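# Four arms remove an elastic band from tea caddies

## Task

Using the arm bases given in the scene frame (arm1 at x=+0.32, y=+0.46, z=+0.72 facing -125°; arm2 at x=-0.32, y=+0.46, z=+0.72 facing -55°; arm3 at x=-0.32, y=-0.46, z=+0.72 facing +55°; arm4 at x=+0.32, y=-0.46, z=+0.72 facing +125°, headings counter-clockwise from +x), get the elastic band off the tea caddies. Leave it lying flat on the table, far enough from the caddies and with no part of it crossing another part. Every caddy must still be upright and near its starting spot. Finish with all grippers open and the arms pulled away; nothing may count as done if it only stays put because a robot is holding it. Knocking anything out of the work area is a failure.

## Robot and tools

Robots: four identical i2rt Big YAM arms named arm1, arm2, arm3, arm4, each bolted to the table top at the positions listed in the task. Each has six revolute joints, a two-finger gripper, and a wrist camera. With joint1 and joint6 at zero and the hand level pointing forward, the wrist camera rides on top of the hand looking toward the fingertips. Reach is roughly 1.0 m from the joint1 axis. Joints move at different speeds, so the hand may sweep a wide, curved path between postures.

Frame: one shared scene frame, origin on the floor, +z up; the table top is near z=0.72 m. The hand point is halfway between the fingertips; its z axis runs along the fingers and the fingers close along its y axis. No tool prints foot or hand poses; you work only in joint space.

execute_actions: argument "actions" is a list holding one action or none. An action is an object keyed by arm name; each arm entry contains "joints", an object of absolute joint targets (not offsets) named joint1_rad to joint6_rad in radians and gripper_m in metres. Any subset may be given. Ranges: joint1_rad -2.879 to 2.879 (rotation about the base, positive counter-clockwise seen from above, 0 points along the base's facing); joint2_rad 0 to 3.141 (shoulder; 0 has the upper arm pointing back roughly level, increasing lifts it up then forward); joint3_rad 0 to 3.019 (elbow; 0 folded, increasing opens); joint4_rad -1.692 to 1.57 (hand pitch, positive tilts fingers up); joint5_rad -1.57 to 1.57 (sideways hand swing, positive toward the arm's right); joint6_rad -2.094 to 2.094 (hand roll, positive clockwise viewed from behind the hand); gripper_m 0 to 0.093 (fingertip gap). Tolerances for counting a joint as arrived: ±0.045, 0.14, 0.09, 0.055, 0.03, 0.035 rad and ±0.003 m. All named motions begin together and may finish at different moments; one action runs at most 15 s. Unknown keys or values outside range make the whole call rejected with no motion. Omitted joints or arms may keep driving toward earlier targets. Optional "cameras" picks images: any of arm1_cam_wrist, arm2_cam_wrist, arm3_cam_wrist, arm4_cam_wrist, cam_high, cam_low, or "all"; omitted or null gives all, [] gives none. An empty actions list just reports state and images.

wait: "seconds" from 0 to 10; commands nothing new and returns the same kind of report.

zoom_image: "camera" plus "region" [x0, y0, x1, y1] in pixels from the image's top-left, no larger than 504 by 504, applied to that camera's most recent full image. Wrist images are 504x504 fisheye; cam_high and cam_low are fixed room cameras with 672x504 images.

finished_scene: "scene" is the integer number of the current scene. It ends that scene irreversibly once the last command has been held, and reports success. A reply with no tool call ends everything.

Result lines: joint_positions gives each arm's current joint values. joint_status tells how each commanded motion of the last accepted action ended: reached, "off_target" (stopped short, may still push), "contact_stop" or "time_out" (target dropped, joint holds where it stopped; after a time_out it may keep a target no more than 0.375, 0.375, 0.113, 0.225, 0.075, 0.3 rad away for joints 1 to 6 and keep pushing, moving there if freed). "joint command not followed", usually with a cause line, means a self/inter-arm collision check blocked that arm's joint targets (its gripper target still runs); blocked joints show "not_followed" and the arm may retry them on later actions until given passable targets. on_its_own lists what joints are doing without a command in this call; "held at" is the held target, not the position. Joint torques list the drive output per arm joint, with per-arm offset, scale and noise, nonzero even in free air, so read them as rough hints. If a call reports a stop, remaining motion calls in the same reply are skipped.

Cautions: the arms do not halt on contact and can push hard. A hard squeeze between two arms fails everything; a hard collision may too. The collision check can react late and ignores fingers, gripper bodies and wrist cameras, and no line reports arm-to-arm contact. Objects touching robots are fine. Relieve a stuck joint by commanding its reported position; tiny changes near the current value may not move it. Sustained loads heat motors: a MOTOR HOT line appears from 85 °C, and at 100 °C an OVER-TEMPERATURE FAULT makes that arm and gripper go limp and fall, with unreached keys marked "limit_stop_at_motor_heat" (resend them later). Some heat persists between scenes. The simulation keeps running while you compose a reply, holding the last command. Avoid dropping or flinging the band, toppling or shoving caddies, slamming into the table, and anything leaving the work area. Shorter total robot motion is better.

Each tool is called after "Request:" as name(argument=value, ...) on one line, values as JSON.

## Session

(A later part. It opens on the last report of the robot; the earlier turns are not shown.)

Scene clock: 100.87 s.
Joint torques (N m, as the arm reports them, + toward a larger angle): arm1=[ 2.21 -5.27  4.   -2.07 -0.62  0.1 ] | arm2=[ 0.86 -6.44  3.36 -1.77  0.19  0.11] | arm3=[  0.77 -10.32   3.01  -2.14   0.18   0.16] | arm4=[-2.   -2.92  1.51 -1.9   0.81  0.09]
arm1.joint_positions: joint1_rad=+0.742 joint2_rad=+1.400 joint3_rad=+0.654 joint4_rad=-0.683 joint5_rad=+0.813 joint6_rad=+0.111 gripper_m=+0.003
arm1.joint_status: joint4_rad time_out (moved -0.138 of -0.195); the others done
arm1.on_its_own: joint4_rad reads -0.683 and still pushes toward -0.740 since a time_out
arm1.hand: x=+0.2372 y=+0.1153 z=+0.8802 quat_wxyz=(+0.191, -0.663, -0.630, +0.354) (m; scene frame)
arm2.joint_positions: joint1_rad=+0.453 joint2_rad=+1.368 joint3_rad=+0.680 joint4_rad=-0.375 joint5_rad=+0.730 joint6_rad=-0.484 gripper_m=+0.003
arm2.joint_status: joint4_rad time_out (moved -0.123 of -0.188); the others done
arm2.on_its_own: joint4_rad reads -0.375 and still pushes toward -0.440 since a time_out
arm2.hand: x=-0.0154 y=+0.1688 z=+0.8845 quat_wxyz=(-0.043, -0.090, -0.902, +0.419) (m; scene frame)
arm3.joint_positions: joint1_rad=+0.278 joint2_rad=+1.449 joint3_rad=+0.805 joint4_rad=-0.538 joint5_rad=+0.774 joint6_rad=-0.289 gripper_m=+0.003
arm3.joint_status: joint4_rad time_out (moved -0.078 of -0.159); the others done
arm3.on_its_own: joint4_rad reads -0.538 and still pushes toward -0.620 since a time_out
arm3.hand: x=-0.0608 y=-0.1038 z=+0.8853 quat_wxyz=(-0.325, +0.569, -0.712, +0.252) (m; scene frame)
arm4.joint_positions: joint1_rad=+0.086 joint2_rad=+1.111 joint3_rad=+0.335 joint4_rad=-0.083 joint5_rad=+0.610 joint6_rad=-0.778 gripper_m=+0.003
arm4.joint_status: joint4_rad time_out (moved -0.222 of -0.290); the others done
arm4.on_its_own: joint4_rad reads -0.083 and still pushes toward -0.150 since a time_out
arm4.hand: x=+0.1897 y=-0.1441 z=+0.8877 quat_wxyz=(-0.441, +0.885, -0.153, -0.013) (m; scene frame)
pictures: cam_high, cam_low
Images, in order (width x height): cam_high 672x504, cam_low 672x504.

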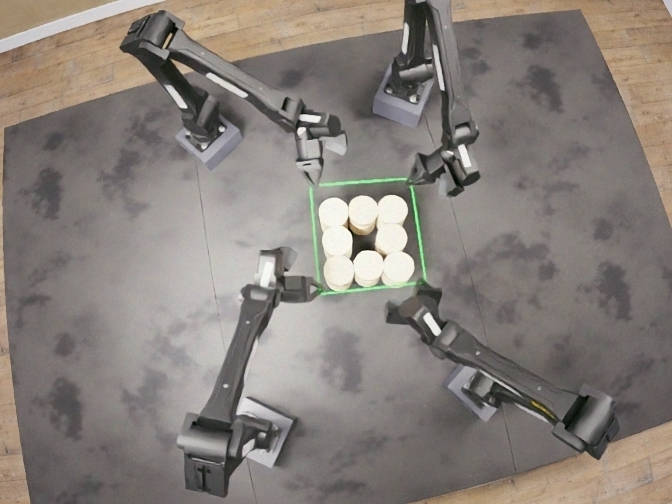

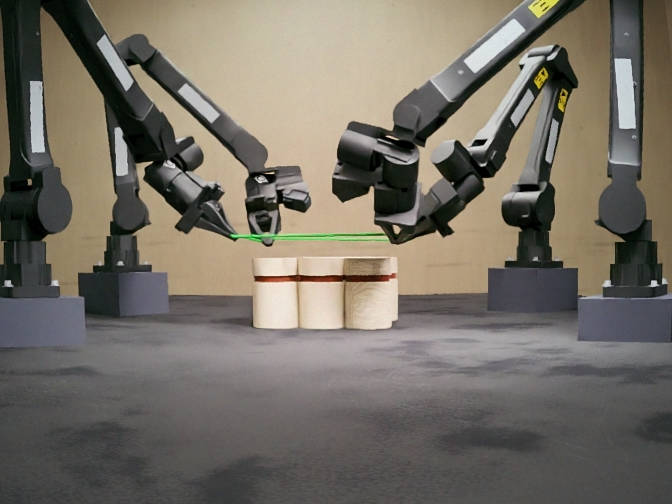

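Request:
execute_actions(actions=[{"arm3":{"joints":{"joint1_rad":0.474,"joint2_rad":1.22,"joint3_rad":0.70,"joint4_rad":-0.63,"joint5_rad":0.723,"joint6_rad":-0.49}},"arm4":{"joints":{"joint1_rad":0.195,"joint2_rad":1.31,"joint3_rad":0.759,"joint4_rad":-0.475,"joint5_rad":0.35,"joint6_rad":-1.1}},"arm1":{"joints":{"joint1_rad":0.184,"joint2_rad":1.55,"joint3_rad":1.073,"joint4_rad":-0.894,"joint5_rad":0.55,"joint6_rad":-0.5}},"arm2":{"joints":{"joint1_rad":-0.028,"joint2_rad":1.25,"joint3_rad":0.75,"joint4_rad":-0.53,"joint5_rad":0.4,"joint6_rad":-1.1}}}], cameras=["cam_high"])

Request:
execute_actions(actions=[{"arm3":{"joints":{"joint1_rad":0.85,"joint2_rad":1.24,"joint3_rad":0.68,"joint4_rad":-0.63}},"arm4":{"joints":{"joint1_rad":0.28,"joint2_rad":1.62,"joint3_rad":1.16,"joint4_rad":-0.61,"joint5_rad":0.17,"joint6_rad":-1.25}},"arm1":{"joints":{"joint1_rad":-0.14,"joint2_rad":1.68,"joint3_rad":1.25,"joint4_rad":-0.805,"joint5_rad":0.27,"joint6_rad":-1.05}},"arm2":{"joints":{"joint1_rad":-0.46,"joint2_rad":1.13,"joint3_rad":0.62,"joint4_rad":-0.58,"joint5_rad":0.2,"joint6_rad":-1.5}}}], cameras=["cam_high"])

Request:
execute_actions(actions=[{"arm3":{"joints":{"joint1_rad":1.17,"joint2_rad":1.407,"joint3_rad":0.76,"joint4_rad":-0.571}},"arm4":{"joints":{"joint1_rad":0.33,"joint2_rad":1.94,"joint3_rad":1.57,"joint4_rad":-0.72,"joint5_rad":0,"joint6_rad":-1.4}},"arm1":{"joints":{"joint1_rad":-0.405,"joint2_rad":1.85,"joint3_rad":1.455,"joint4_rad":-0.66,"joint5_rad":0,"joint6_rad":-1.57}},"arm2":{"joints":{"joint1_rad":-0.9,"joint2_rad":1.112,"joint3_rad":0.575,"joint4_rad":-0.563,"joint5_rad":0,"joint6_rad":-1.9}}}], cameras=["cam_high","cam_low"])

Scene clock: 115.17 s.
Joint torques (N m, as the arm reports them, + toward a larger angle): arm1=[-0.49 -9.89 11.1  -0.53  0.34 -0.06] | arm2=[-0.42 -6.97  8.87  0.3   0.18 -0.01] | arm3=[ 1.6  -8.06  9.14  0.37  0.21  0.02] | arm4=[-1.12 -6.37  9.66 -0.28  0.15 -0.05]
arm1.joint_positions: joint1_rad=+0.186 joint2_rad=+1.547 joint3_rad=+1.049 joint4_rad=-0.870 joint5_rad=+0.548 joint6_rad=-0.492 gripper_m=+0.003
arm1.joint_status: all done
arm1.hand: x=+0.0464 y=+0.0801 z=+0.9271 quat_wxyz=(+0.223, -0.677, -0.678, +0.182) (m; scene frame)
arm2.joint_positions: joint1_rad=-0.027 joint2_rad=+1.257 joint3_rad=+0.757 joint4_rad=-0.516 joint5_rad=+0.401 joint6_rad=-1.092 gripper_m=+0.003
arm2.joint_status: all done
arm2.hand: x=-0.1326 y=+0.0708 z=+0.9213 quat_wxyz=(+0.030, +0.005, -0.943, +0.333) (m; scene frame)
arm3.joint_positions: joint1_rad=+0.450 joint2_rad=+1.223 joint3_rad=+0.699 joint4_rad=-0.608 joint5_rad=+0.730 joint6_rad=-0.482 gripper_m=+0.003
arm3.joint_status: all done
arm3.hand: x=-0.1400 y=-0.1129 z=+0.9179 quat_wxyz=(-0.335, +0.689, -0.602, +0.225) (m; scene frame)
arm4.joint_positions: joint1_rad=+0.197 joint2_rad=+1.299 joint3_rad=+0.732 joint4_rad=-0.450 joint5_rad=+0.346 joint6_rad=-1.095 gripper_m=+0.003
arm4.joint_status: all done
arm4.hand: x=+0.0529 y=-0.1164 z=+0.9251 quat_wxyz=(-0.320, +0.941, +0.105, -0.022) (m; scene frame)
pictures: cam_high
Images, in order (width x height): cam_high 672x504.

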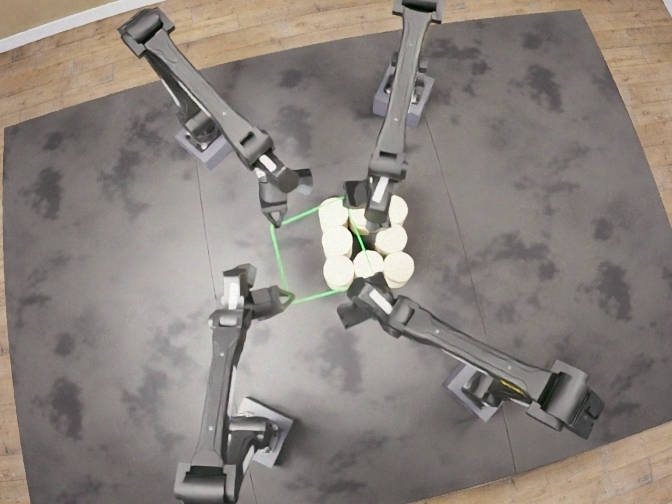

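Scene clock: 116.73 s.
Joint torques (N m, as the arm reports them, + toward a larger angle): arm1=[  0.72 -12.83  12.21   0.59  -0.04  -0.06] | arm2=[-0.97 -4.87  9.11  0.36  0.43 -0.07] | arm3=[ 0.73 -6.2   9.34  0.55  0.36  0.02] | arm4=[ -1.61 -11.45  10.18   0.05  -0.06  -0.09]
arm1.joint_positions: joint1_rad=-0.151 joint2_rad=+1.682 joint3_rad=+1.216 joint4_rad=-0.804 joint5_rad=+0.273 joint6_rad=-1.043 gripper_m=+0.003
arm1.joint_status: all done
arm1.hand: x=-0.0910 y=+0.1026 z=+0.9143 quat_wxyz=(+0.151, -0.608, -0.768, +0.135) (m; scene frame)
arm2.joint_positions: joint1_rad=-0.448 joint2_rad=+1.135 joint3_rad=+0.625 joint4_rad=-0.569 joint5_rad=+0.192 joint6_rad=-1.492 gripper_m=+0.003
arm2.joint_status: all done
arm2.hand: x=-0.2851 y=+0.0894 z=+0.8935 quat_wxyz=(+0.065, +0.027, -0.964, +0.256) (m; scene frame)
arm3.joint_positions: joint1_rad=+0.836 joint2_rad=+1.227 joint3_rad=+0.674 joint4_rad=-0.614 joint5_rad=+0.727 joint6_rad=-0.482 gripper_m=+0.003
arm3.joint_status: all done
arm3.hand: x=-0.2818 y=-0.0809 z=+0.9054 quat_wxyz=(-0.358, +0.798, -0.456, +0.166) (m; scene frame)
arm4.joint_positions: joint1_rad=+0.287 joint2_rad=+1.620 joint3_rad=+1.127 joint4_rad=-0.595 joint5_rad=+0.169 joint6_rad=-1.242 gripper_m=+0.003
arm4.joint_status: all done
arm4.hand: x=-0.0930 y=-0.0845 z=+0.9255 quat_wxyz=(-0.246, +0.935, +0.247, -0.064) (m; scene frame)
pictures: cam_high
Images, in order (width x height): cam_high 672x504.

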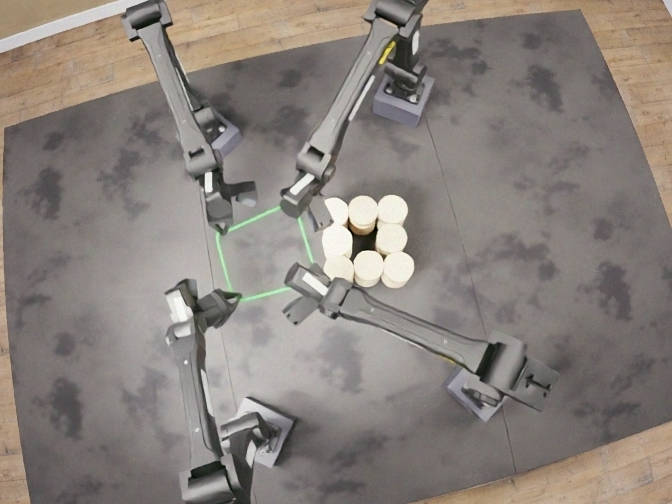

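Scene clock: 118.27 s.
Joint torques (N m, as the arm reports them, + toward a larger angle): arm1=[ -0.05 -15.63  13.33   1.28  -0.01  -0.1 ] | arm2=[-0.74 -4.61  9.31  0.55  0.03  0.01] | arm3=[ 0.84 -9.56 10.72  1.5   0.34  0.03] | arm4=[ -1.69 -15.68  11.3   -0.09  -0.13  -0.11]
arm1.joint_positions: joint1_rad=-0.406 joint2_rad=+1.851 joint3_rad=+1.412 joint4_rad=-0.670 joint5_rad=-0.002 joint6_rad=-1.560 gripper_m=+0.003
arm1.joint_status: all done
arm1.hand: x=-0.2321 y=+0.1238 z=+0.9091 quat_wxyz=(+0.110, -0.481, -0.845, +0.205) (m; scene frame)
arm2.joint_positions: joint1_rad=-0.894 joint2_rad=+1.126 joint3_rad=+0.576 joint4_rad=-0.562 joint5_rad=-0.002 joint6_rad=-1.895 gripper_m=+0.003
arm2.joint_status: all done
arm2.hand: x=-0.4122 y=+0.1184 z=+0.8735 quat_wxyz=(+0.069, +0.030, -0.972, +0.222) (m; scene frame)
arm3.joint_positions: joint1_rad=+1.155 joint2_rad=+1.406 joint3_rad=+0.730 joint4_rad=-0.582 joint5_rad=+0.728 joint6_rad=-0.482 gripper_m=+0.003
arm3.joint_status: all done
arm3.hand: x=-0.4146 y=-0.0674 z=+0.8654 quat_wxyz=(-0.353, +0.872, -0.310, +0.139) (m; scene frame)
arm4.joint_positions: joint1_rad=+0.336 joint2_rad=+1.946 joint3_rad=+1.527 joint4_rad=-0.707 joint5_rad=-0.001 joint6_rad=-1.391 gripper_m=+0.003
arm4.joint_status: all done
arm4.hand: x=-0.2252 y=-0.0564 z=+0.8967 quat_wxyz=(-0.191, +0.906, +0.360, -0.112) (m; scene frame)
pictures: cam_high, cam_low
Images, in order (width x height): cam_high 672x504, cam_low 672x504.

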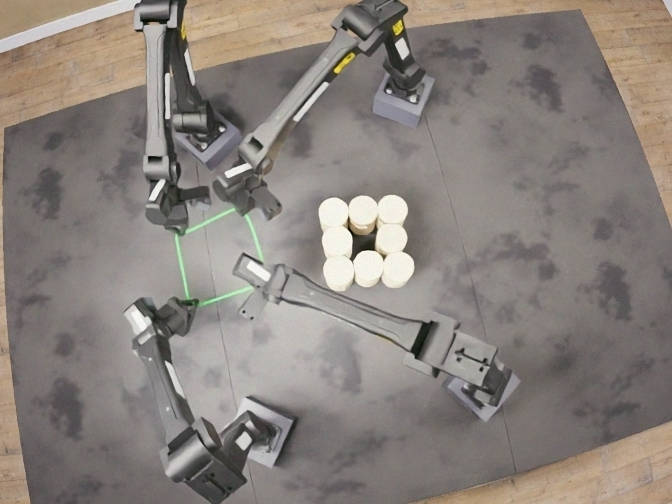

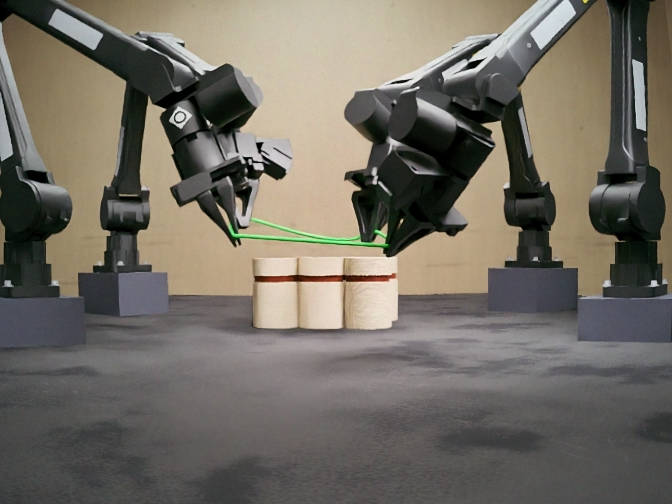

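Request:
execute_actions(actions=[{"arm1":{"joints":{"joint2_rad":2.135,"joint3_rad":1.371,"joint4_rad":-0.336}},"arm2":{"joints":{"joint2_rad":1.506,"joint3_rad":0.417,"joint4_rad":-0.011}},"arm3":{"joints":{"joint2_rad":1.739,"joint3_rad":0.654,"joint4_rad":-0.147}},"arm4":{"joints":{"joint2_rad":2.195,"joint3_rad":1.484,"joint4_rad":-0.384}}}], cameras=["cam_high","cam_low"])

Scene clock: 126.63 s.
Joint torques (N m, as the arm reports them, + toward a larger angle): arm1=[ -0.19 -15.7    8.49   1.41  -0.02  -0.06] | arm2=[-0.32 -4.84  4.85  1.13  0.13  0.03] | arm3=[  0.89 -11.14   4.71   1.74   0.36   0.03] | arm4=[ -1.67 -15.52   6.38   1.2   -0.16  -0.07]
arm1.joint_positions: joint1_rad=-0.406 joint2_rad=+2.123 joint3_rad=+1.366 joint4_rad=-0.348 joint5_rad=-0.001 joint6_rad=-1.563 gripper_m=+0.003
arm1.joint_status: all done
arm1.hand: x=-0.2489 y=+0.1127 z=+0.7511 quat_wxyz=(+0.111, -0.479, -0.846, +0.206) (m; scene frame)
arm2.joint_positions: joint1_rad=-0.894 joint2_rad=+1.488 joint3_rad=+0.427 joint4_rad=-0.018 joint5_rad=-0.004 joint6_rad=-1.898 gripper_m=+0.003
arm2.joint_status: all done
arm2.hand: x=-0.4144 y=+0.1114 z=+0.7555 quat_wxyz=(+0.073, +0.032, -0.968, +0.237) (m; scene frame)
arm3.joint_positions: joint1_rad=+1.155 joint2_rad=+1.731 joint3_rad=+0.658 joint4_rad=-0.164 joint5_rad=+0.727 joint6_rad=-0.482 gripper_m=+0.003
arm3.joint_status: all done
arm3.hand: x=-0.4203 y=-0.0582 z=+0.7484 quat_wxyz=(-0.359, +0.870, -0.313, +0.131) (m; scene frame)
arm4.joint_positions: joint1_rad=+0.336 joint2_rad=+2.178 joint3_rad=+1.490 joint4_rad=-0.397 joint5_rad=+0.000 joint6_rad=-1.394 gripper_m=+0.003
arm4.joint_status: all done
arm4.hand: x=-0.2443 y=-0.0400 z=+0.7586 quat_wxyz=(-0.208, +0.902, +0.359, -0.122) (m; scene frame)
pictures: cam_high, cam_low
Images, in order (width x height): cam_high 672x504, cam_low 672x504.

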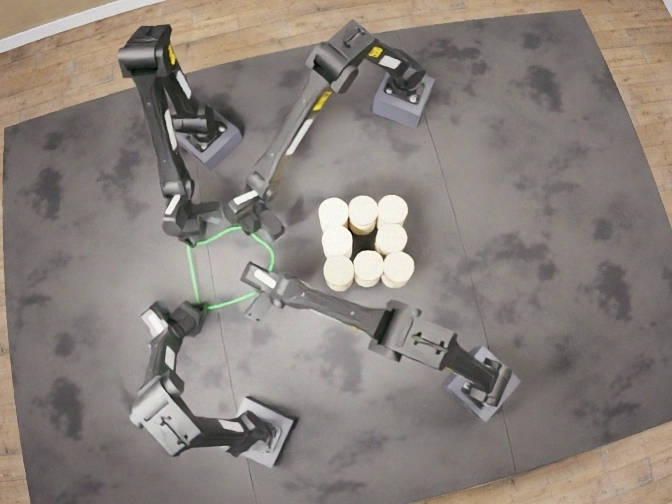

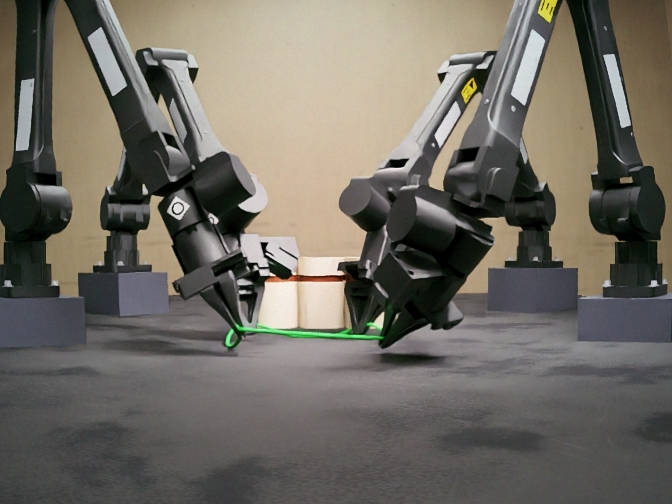

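Request:
execute_actions(actions=[{"arm2":{"joints":{"joint2_rad":1.555,"joint4_rad":0.03}},"arm3":{"joints":{"joint2_rad":1.77,"joint4_rad":-0.11}},"arm4":{"joints":{"joint2_rad":2.215}}}], cameras=[])

Request:
execute_actions(actions=[{"arm1":{"joints":{"gripper_m":0.022}},"arm2":{"joints":{"gripper_m":0.022}},"arm3":{"joints":{"gripper_m":0.02}},"arm4":{"joints":{"gripper_m":0.022}}}], cameras=[])

Request:
execute_actions(actions=[{"arm3":{"joints":{"joint1_rad":1.24,"joint2_rad":1.6,"joint3_rad":0.59}},"arm4":{"joints":{"joint2_rad":2.05,"joint3_rad":1.4}},"arm1":{"joints":{"joint2_rad":1.97,"joint3_rad":1.275}},"arm2":{"joints":{"joint1_rad":-0.95,"joint2_rad":1.3,"joint3_rad":0.32}}}], cameras=["cam_high","cam_low"])

Scene clock: 137.20 s.
Joint torques (N m, as the arm reports them, + toward a larger angle): arm1=[ -0.08 -16.22   8.39   1.4   -0.01  -0.05] | arm2=[-1.14 -4.33  4.72  1.21  0.09  0.03] | arm3=[  0.88 -10.65   4.52   1.82   0.38   0.02] | arm4=[ -1.53 -15.14   6.45   1.03  -0.16  -0.06]
arm1.joint_positions: joint1_rad=-0.406 joint2_rad=+2.123 joint3_rad=+1.366 joint4_rad=-0.348 joint5_rad=-0.001 joint6_rad=-1.563 gripper_m=+0.003
arm1.joint_status: not commanded
arm1.hand: x=-0.2489 y=+0.1127 z=+0.7511 quat_wxyz=(+0.111, -0.479, -0.846, +0.206) (m; scene frame)
arm2.joint_positions: joint1_rad=-0.894 joint2_rad=+1.538 joint3_rad=+0.425 joint4_rad=+0.022 joint5_rad=-0.004 joint6_rad=-1.898 gripper_m=+0.003
arm2.joint_status: all done
arm2.hand: x=-0.4142 y=+0.1126 z=+0.7425 quat_wxyz=(+0.072, +0.032, -0.970, +0.232) (m; scene frame)
arm3.joint_positions: joint1_rad=+1.155 joint2_rad=+1.757 joint3_rad=+0.658 joint4_rad=-0.128 joint5_rad=+0.727 joint6_rad=-0.482 gripper_m=+0.003
arm3.joint_status: all done
arm3.hand: x=-0.4217 y=-0.0559 z=+0.7411 quat_wxyz=(-0.362, +0.868, -0.314, +0.127) (m; scene frame)
arm4.joint_positions: joint1_rad=+0.336 joint2_rad=+2.186 joint3_rad=+1.490 joint4_rad=-0.392 joint5_rad=+0.000 joint6_rad=-1.394 gripper_m=+0.003
arm4.joint_status: all done
arm4.hand: x=-0.2440 y=-0.0401 z=+0.7540 quat_wxyz=(-0.207, +0.902, +0.360, -0.121) (m; scene frame)
pictures: none
No camera images: the call's "cameras" was empty. Leave "cameras" out to get every camera's image.

Scene clock: 137.70 s.
Joint torques (N m, as the arm reports them, + toward a larger angle): arm1=[ -0.09 -16.2    8.39   1.41  -0.02  -0.06] | arm2=[-0.47 -4.32  5.15  1.17  0.07  0.09] | arm3=[  0.98 -10.36   4.62   1.51  -0.62   0.03] | arm4=[ -1.46 -14.73   6.37   0.41  -0.19  -0.05]
arm1.joint_positions: joint1_rad=-0.406 joint2_rad=+2.123 joint3_rad=+1.366 joint4_rad=-0.348 joint5_rad=-0.001 joint6_rad=-1.563 gripper_m=+0.022
arm1.joint_status: all done
arm1.hand: x=-0.2489 y=+0.1127 z=+0.7511 quat_wxyz=(+0.111, -0.479, -0.846, +0.206) (m; scene frame)
arm2.joint_positions: joint1_rad=-0.894 joint2_rad=+1.538 joint3_rad=+0.421 joint4_rad=+0.022 joint5_rad=-0.004 joint6_rad=-1.898 gripper_m=+0.022
arm2.joint_status: all done
arm2.hand: x=-0.4136 y=+0.1147 z=+0.7414 quat_wxyz=(+0.071, +0.032, -0.970, +0.230) (m; scene frame)
arm3.joint_positions: joint1_rad=+1.155 joint2_rad=+1.754 joint3_rad=+0.658 joint4_rad=-0.120 joint5_rad=+0.749 joint6_rad=-0.482 gripper_m=+0.020
arm3.joint_status: all done
arm3.hand: x=-0.4198 y=-0.0536 z=+0.7450 quat_wxyz=(-0.372, +0.863, -0.316, +0.131) (m; scene frame)
arm4.joint_positions: joint1_rad=+0.336 joint2_rad=+2.185 joint3_rad=+1.490 joint4_rad=-0.377 joint5_rad=+0.001 joint6_rad=-1.395 gripper_m=+0.022
arm4.joint_status: all done
arm4.hand: x=-0.2463 y=-0.0378 z=+0.7562 quat_wxyz=(-0.214, +0.900, +0.359, -0.124) (m; scene frame)
pictures: none
No camera images: the call's "cameras" was empty. Leave "cameras" out to get every camera's image.

Scene clock: 138.83 s.
Joint torques (N m, as the arm reports them, + toward a larger angle): arm1=[ -0.09 -15.76   9.23   1.32  -0.02  -0.05] | arm2=[-0.5  -4.15  7.76  0.96  0.04  0.07] | arm3=[ -0.03 -11.54   6.74   1.53   0.48   0.02] | arm4=[ -1.48 -17.08   7.24   0.55  -0.19  -0.04]
arm1.joint_positions: joint1_rad=-0.406 joint2_rad=+1.971 joint3_rad=+1.263 joint4_rad=-0.342 joint5_rad=-0.001 joint6_rad=-1.564 gripper_m=+0.022
arm1.joint_status: all done
arm1.hand: x=-0.2302 y=+0.1244 z=+0.8071 quat_wxyz=(+0.124, -0.476, -0.840, +0.230) (m; scene frame)
arm2.joint_positions: joint1_rad=-0.947 joint2_rad=+1.302 joint3_rad=+0.308 joint4_rad=+0.028 joint5_rad=-0.002 joint6_rad=-1.898 gripper_m=+0.022
arm2.joint_status: all done
arm2.hand: x=-0.4248 y=+0.1418 z=+0.7832 quat_wxyz=(+0.097, +0.006, -0.953, +0.287) (m; scene frame)
arm3.joint_positions: joint1_rad=+1.235 joint2_rad=+1.612 joint3_rad=+0.577 joint4_rad=-0.117 joint5_rad=+0.724 joint6_rad=-0.482 gripper_m=+0.020
arm3.joint_status: all done
arm3.hand: x=-0.4438 y=-0.0801 z=+0.7744 quat_wxyz=(-0.387, +0.871, -0.290, +0.084) (m; scene frame)
arm4.joint_positions: joint1_rad=+0.336 joint2_rad=+2.065 joint3_rad=+1.397 joint4_rad=-0.381 joint5_rad=+0.001 joint6_rad=-1.395 gripper_m=+0.022
arm4.joint_status: all done
arm4.hand: x=-0.2284 y=-0.0518 z=+0.7978 quat_wxyz=(-0.223, +0.897, +0.358, -0.130) (m; scene frame)
pictures: cam_high, cam_low
Images, in order (width x height): cam_high 672x504, cam_low 672x504.

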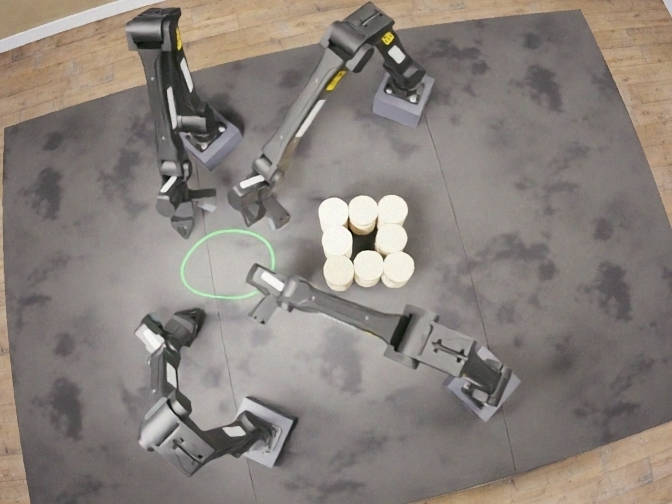

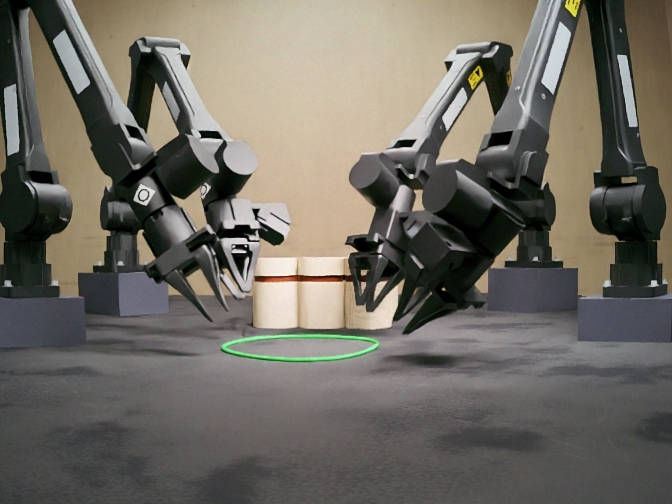

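Request:
execute_actions(actions=[{"arm3":{"joints":{"joint1_rad":1.6,"joint2_rad":1.0,"joint4_rad":-0.5}},"arm4":{"joints":{"joint2_rad":1.1,"joint4_rad":-0.9}},"arm1":{"joints":{"joint2_rad":1.1,"joint4_rad":-0.8}},"arm2":{"joints":{"joint1_rad":-1.5,"joint2_rad":0.7,"joint4_rad":-0.2}}}], cameras=["cam_high"])

Request:
finished_scene(scene=2)

Scene clock: 145.27 s.
Joint torques (N m, as the arm reports them, + toward a larger angle): arm1=[-0.23 -4.41 12.23  1.17  0.01 -0.03] | arm2=[-0.01  0.52 11.61  1.13  0.06  0.1 ] | arm3=[ 0.22 -5.69 10.94  0.83  0.45  0.03] | arm4=[-1.41 -6.16  9.58  0.91 -0.16 -0.01]
arm1.joint_positions: joint1_rad=-0.406 joint2_rad=+1.090 joint3_rad=+1.260 joint4_rad=-0.791 joint5_rad=-0.001 joint6_rad=-1.564 gripper_m=+0.022
arm1.joint_status: all done
arm1.hand: x=-0.0911 y=+0.2118 z=+1.2336 quat_wxyz=(+0.222, -0.438, -0.772, +0.404) (m; scene frame)
arm2.joint_positions: joint1_rad=-1.496 joint2_rad=+0.705 joint3_rad=+0.308 joint4_rad=-0.191 joint5_rad=-0.001 joint6_rad=-1.898 gripper_m=+0.022
arm2.joint_status: all done
arm2.hand: x=-0.5740 y=+0.2451 z=+0.9360 quat_wxyz=(+0.268, -0.234, -0.847, +0.395) (m; scene frame)
arm3.joint_positions: joint1_rad=+1.592 joint2_rad=+1.007 joint3_rad=+0.577 joint4_rad=-0.483 joint5_rad=+0.724 joint6_rad=-0.482 gripper_m=+0.020
arm3.joint_status: all done
arm3.hand: x=-0.5402 y=-0.1666 z=+0.9494 quat_wxyz=(-0.442, +0.877, -0.170, -0.084) (m; scene frame)
arm4.joint_positions: joint1_rad=+0.336 joint2_rad=+1.092 joint3_rad=+1.393 joint4_rad=-0.893 joint5_rad=+0.001 joint6_rad=-1.395 gripper_m=+0.022
arm4.joint_status: all done
arm4.hand: x=-0.0655 y=-0.1803 z=+1.2895 quat_wxyz=(-0.403, +0.819, +0.328, -0.242) (m; scene frame)
pictures: cam_high
Images, in order (width x height): cam_high 672x504.

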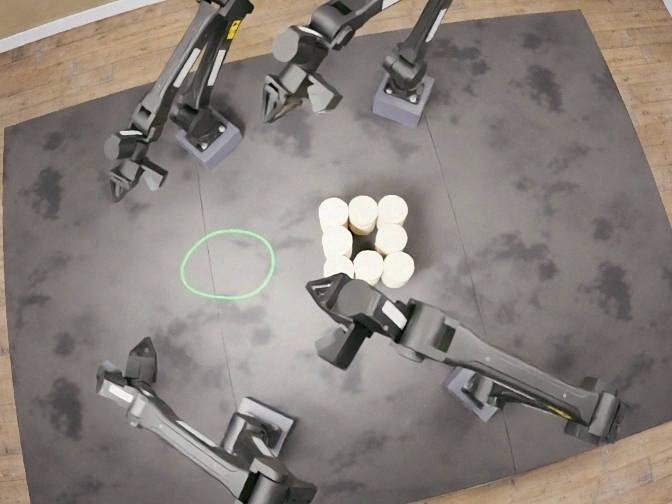

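The scene is finished: the task was done.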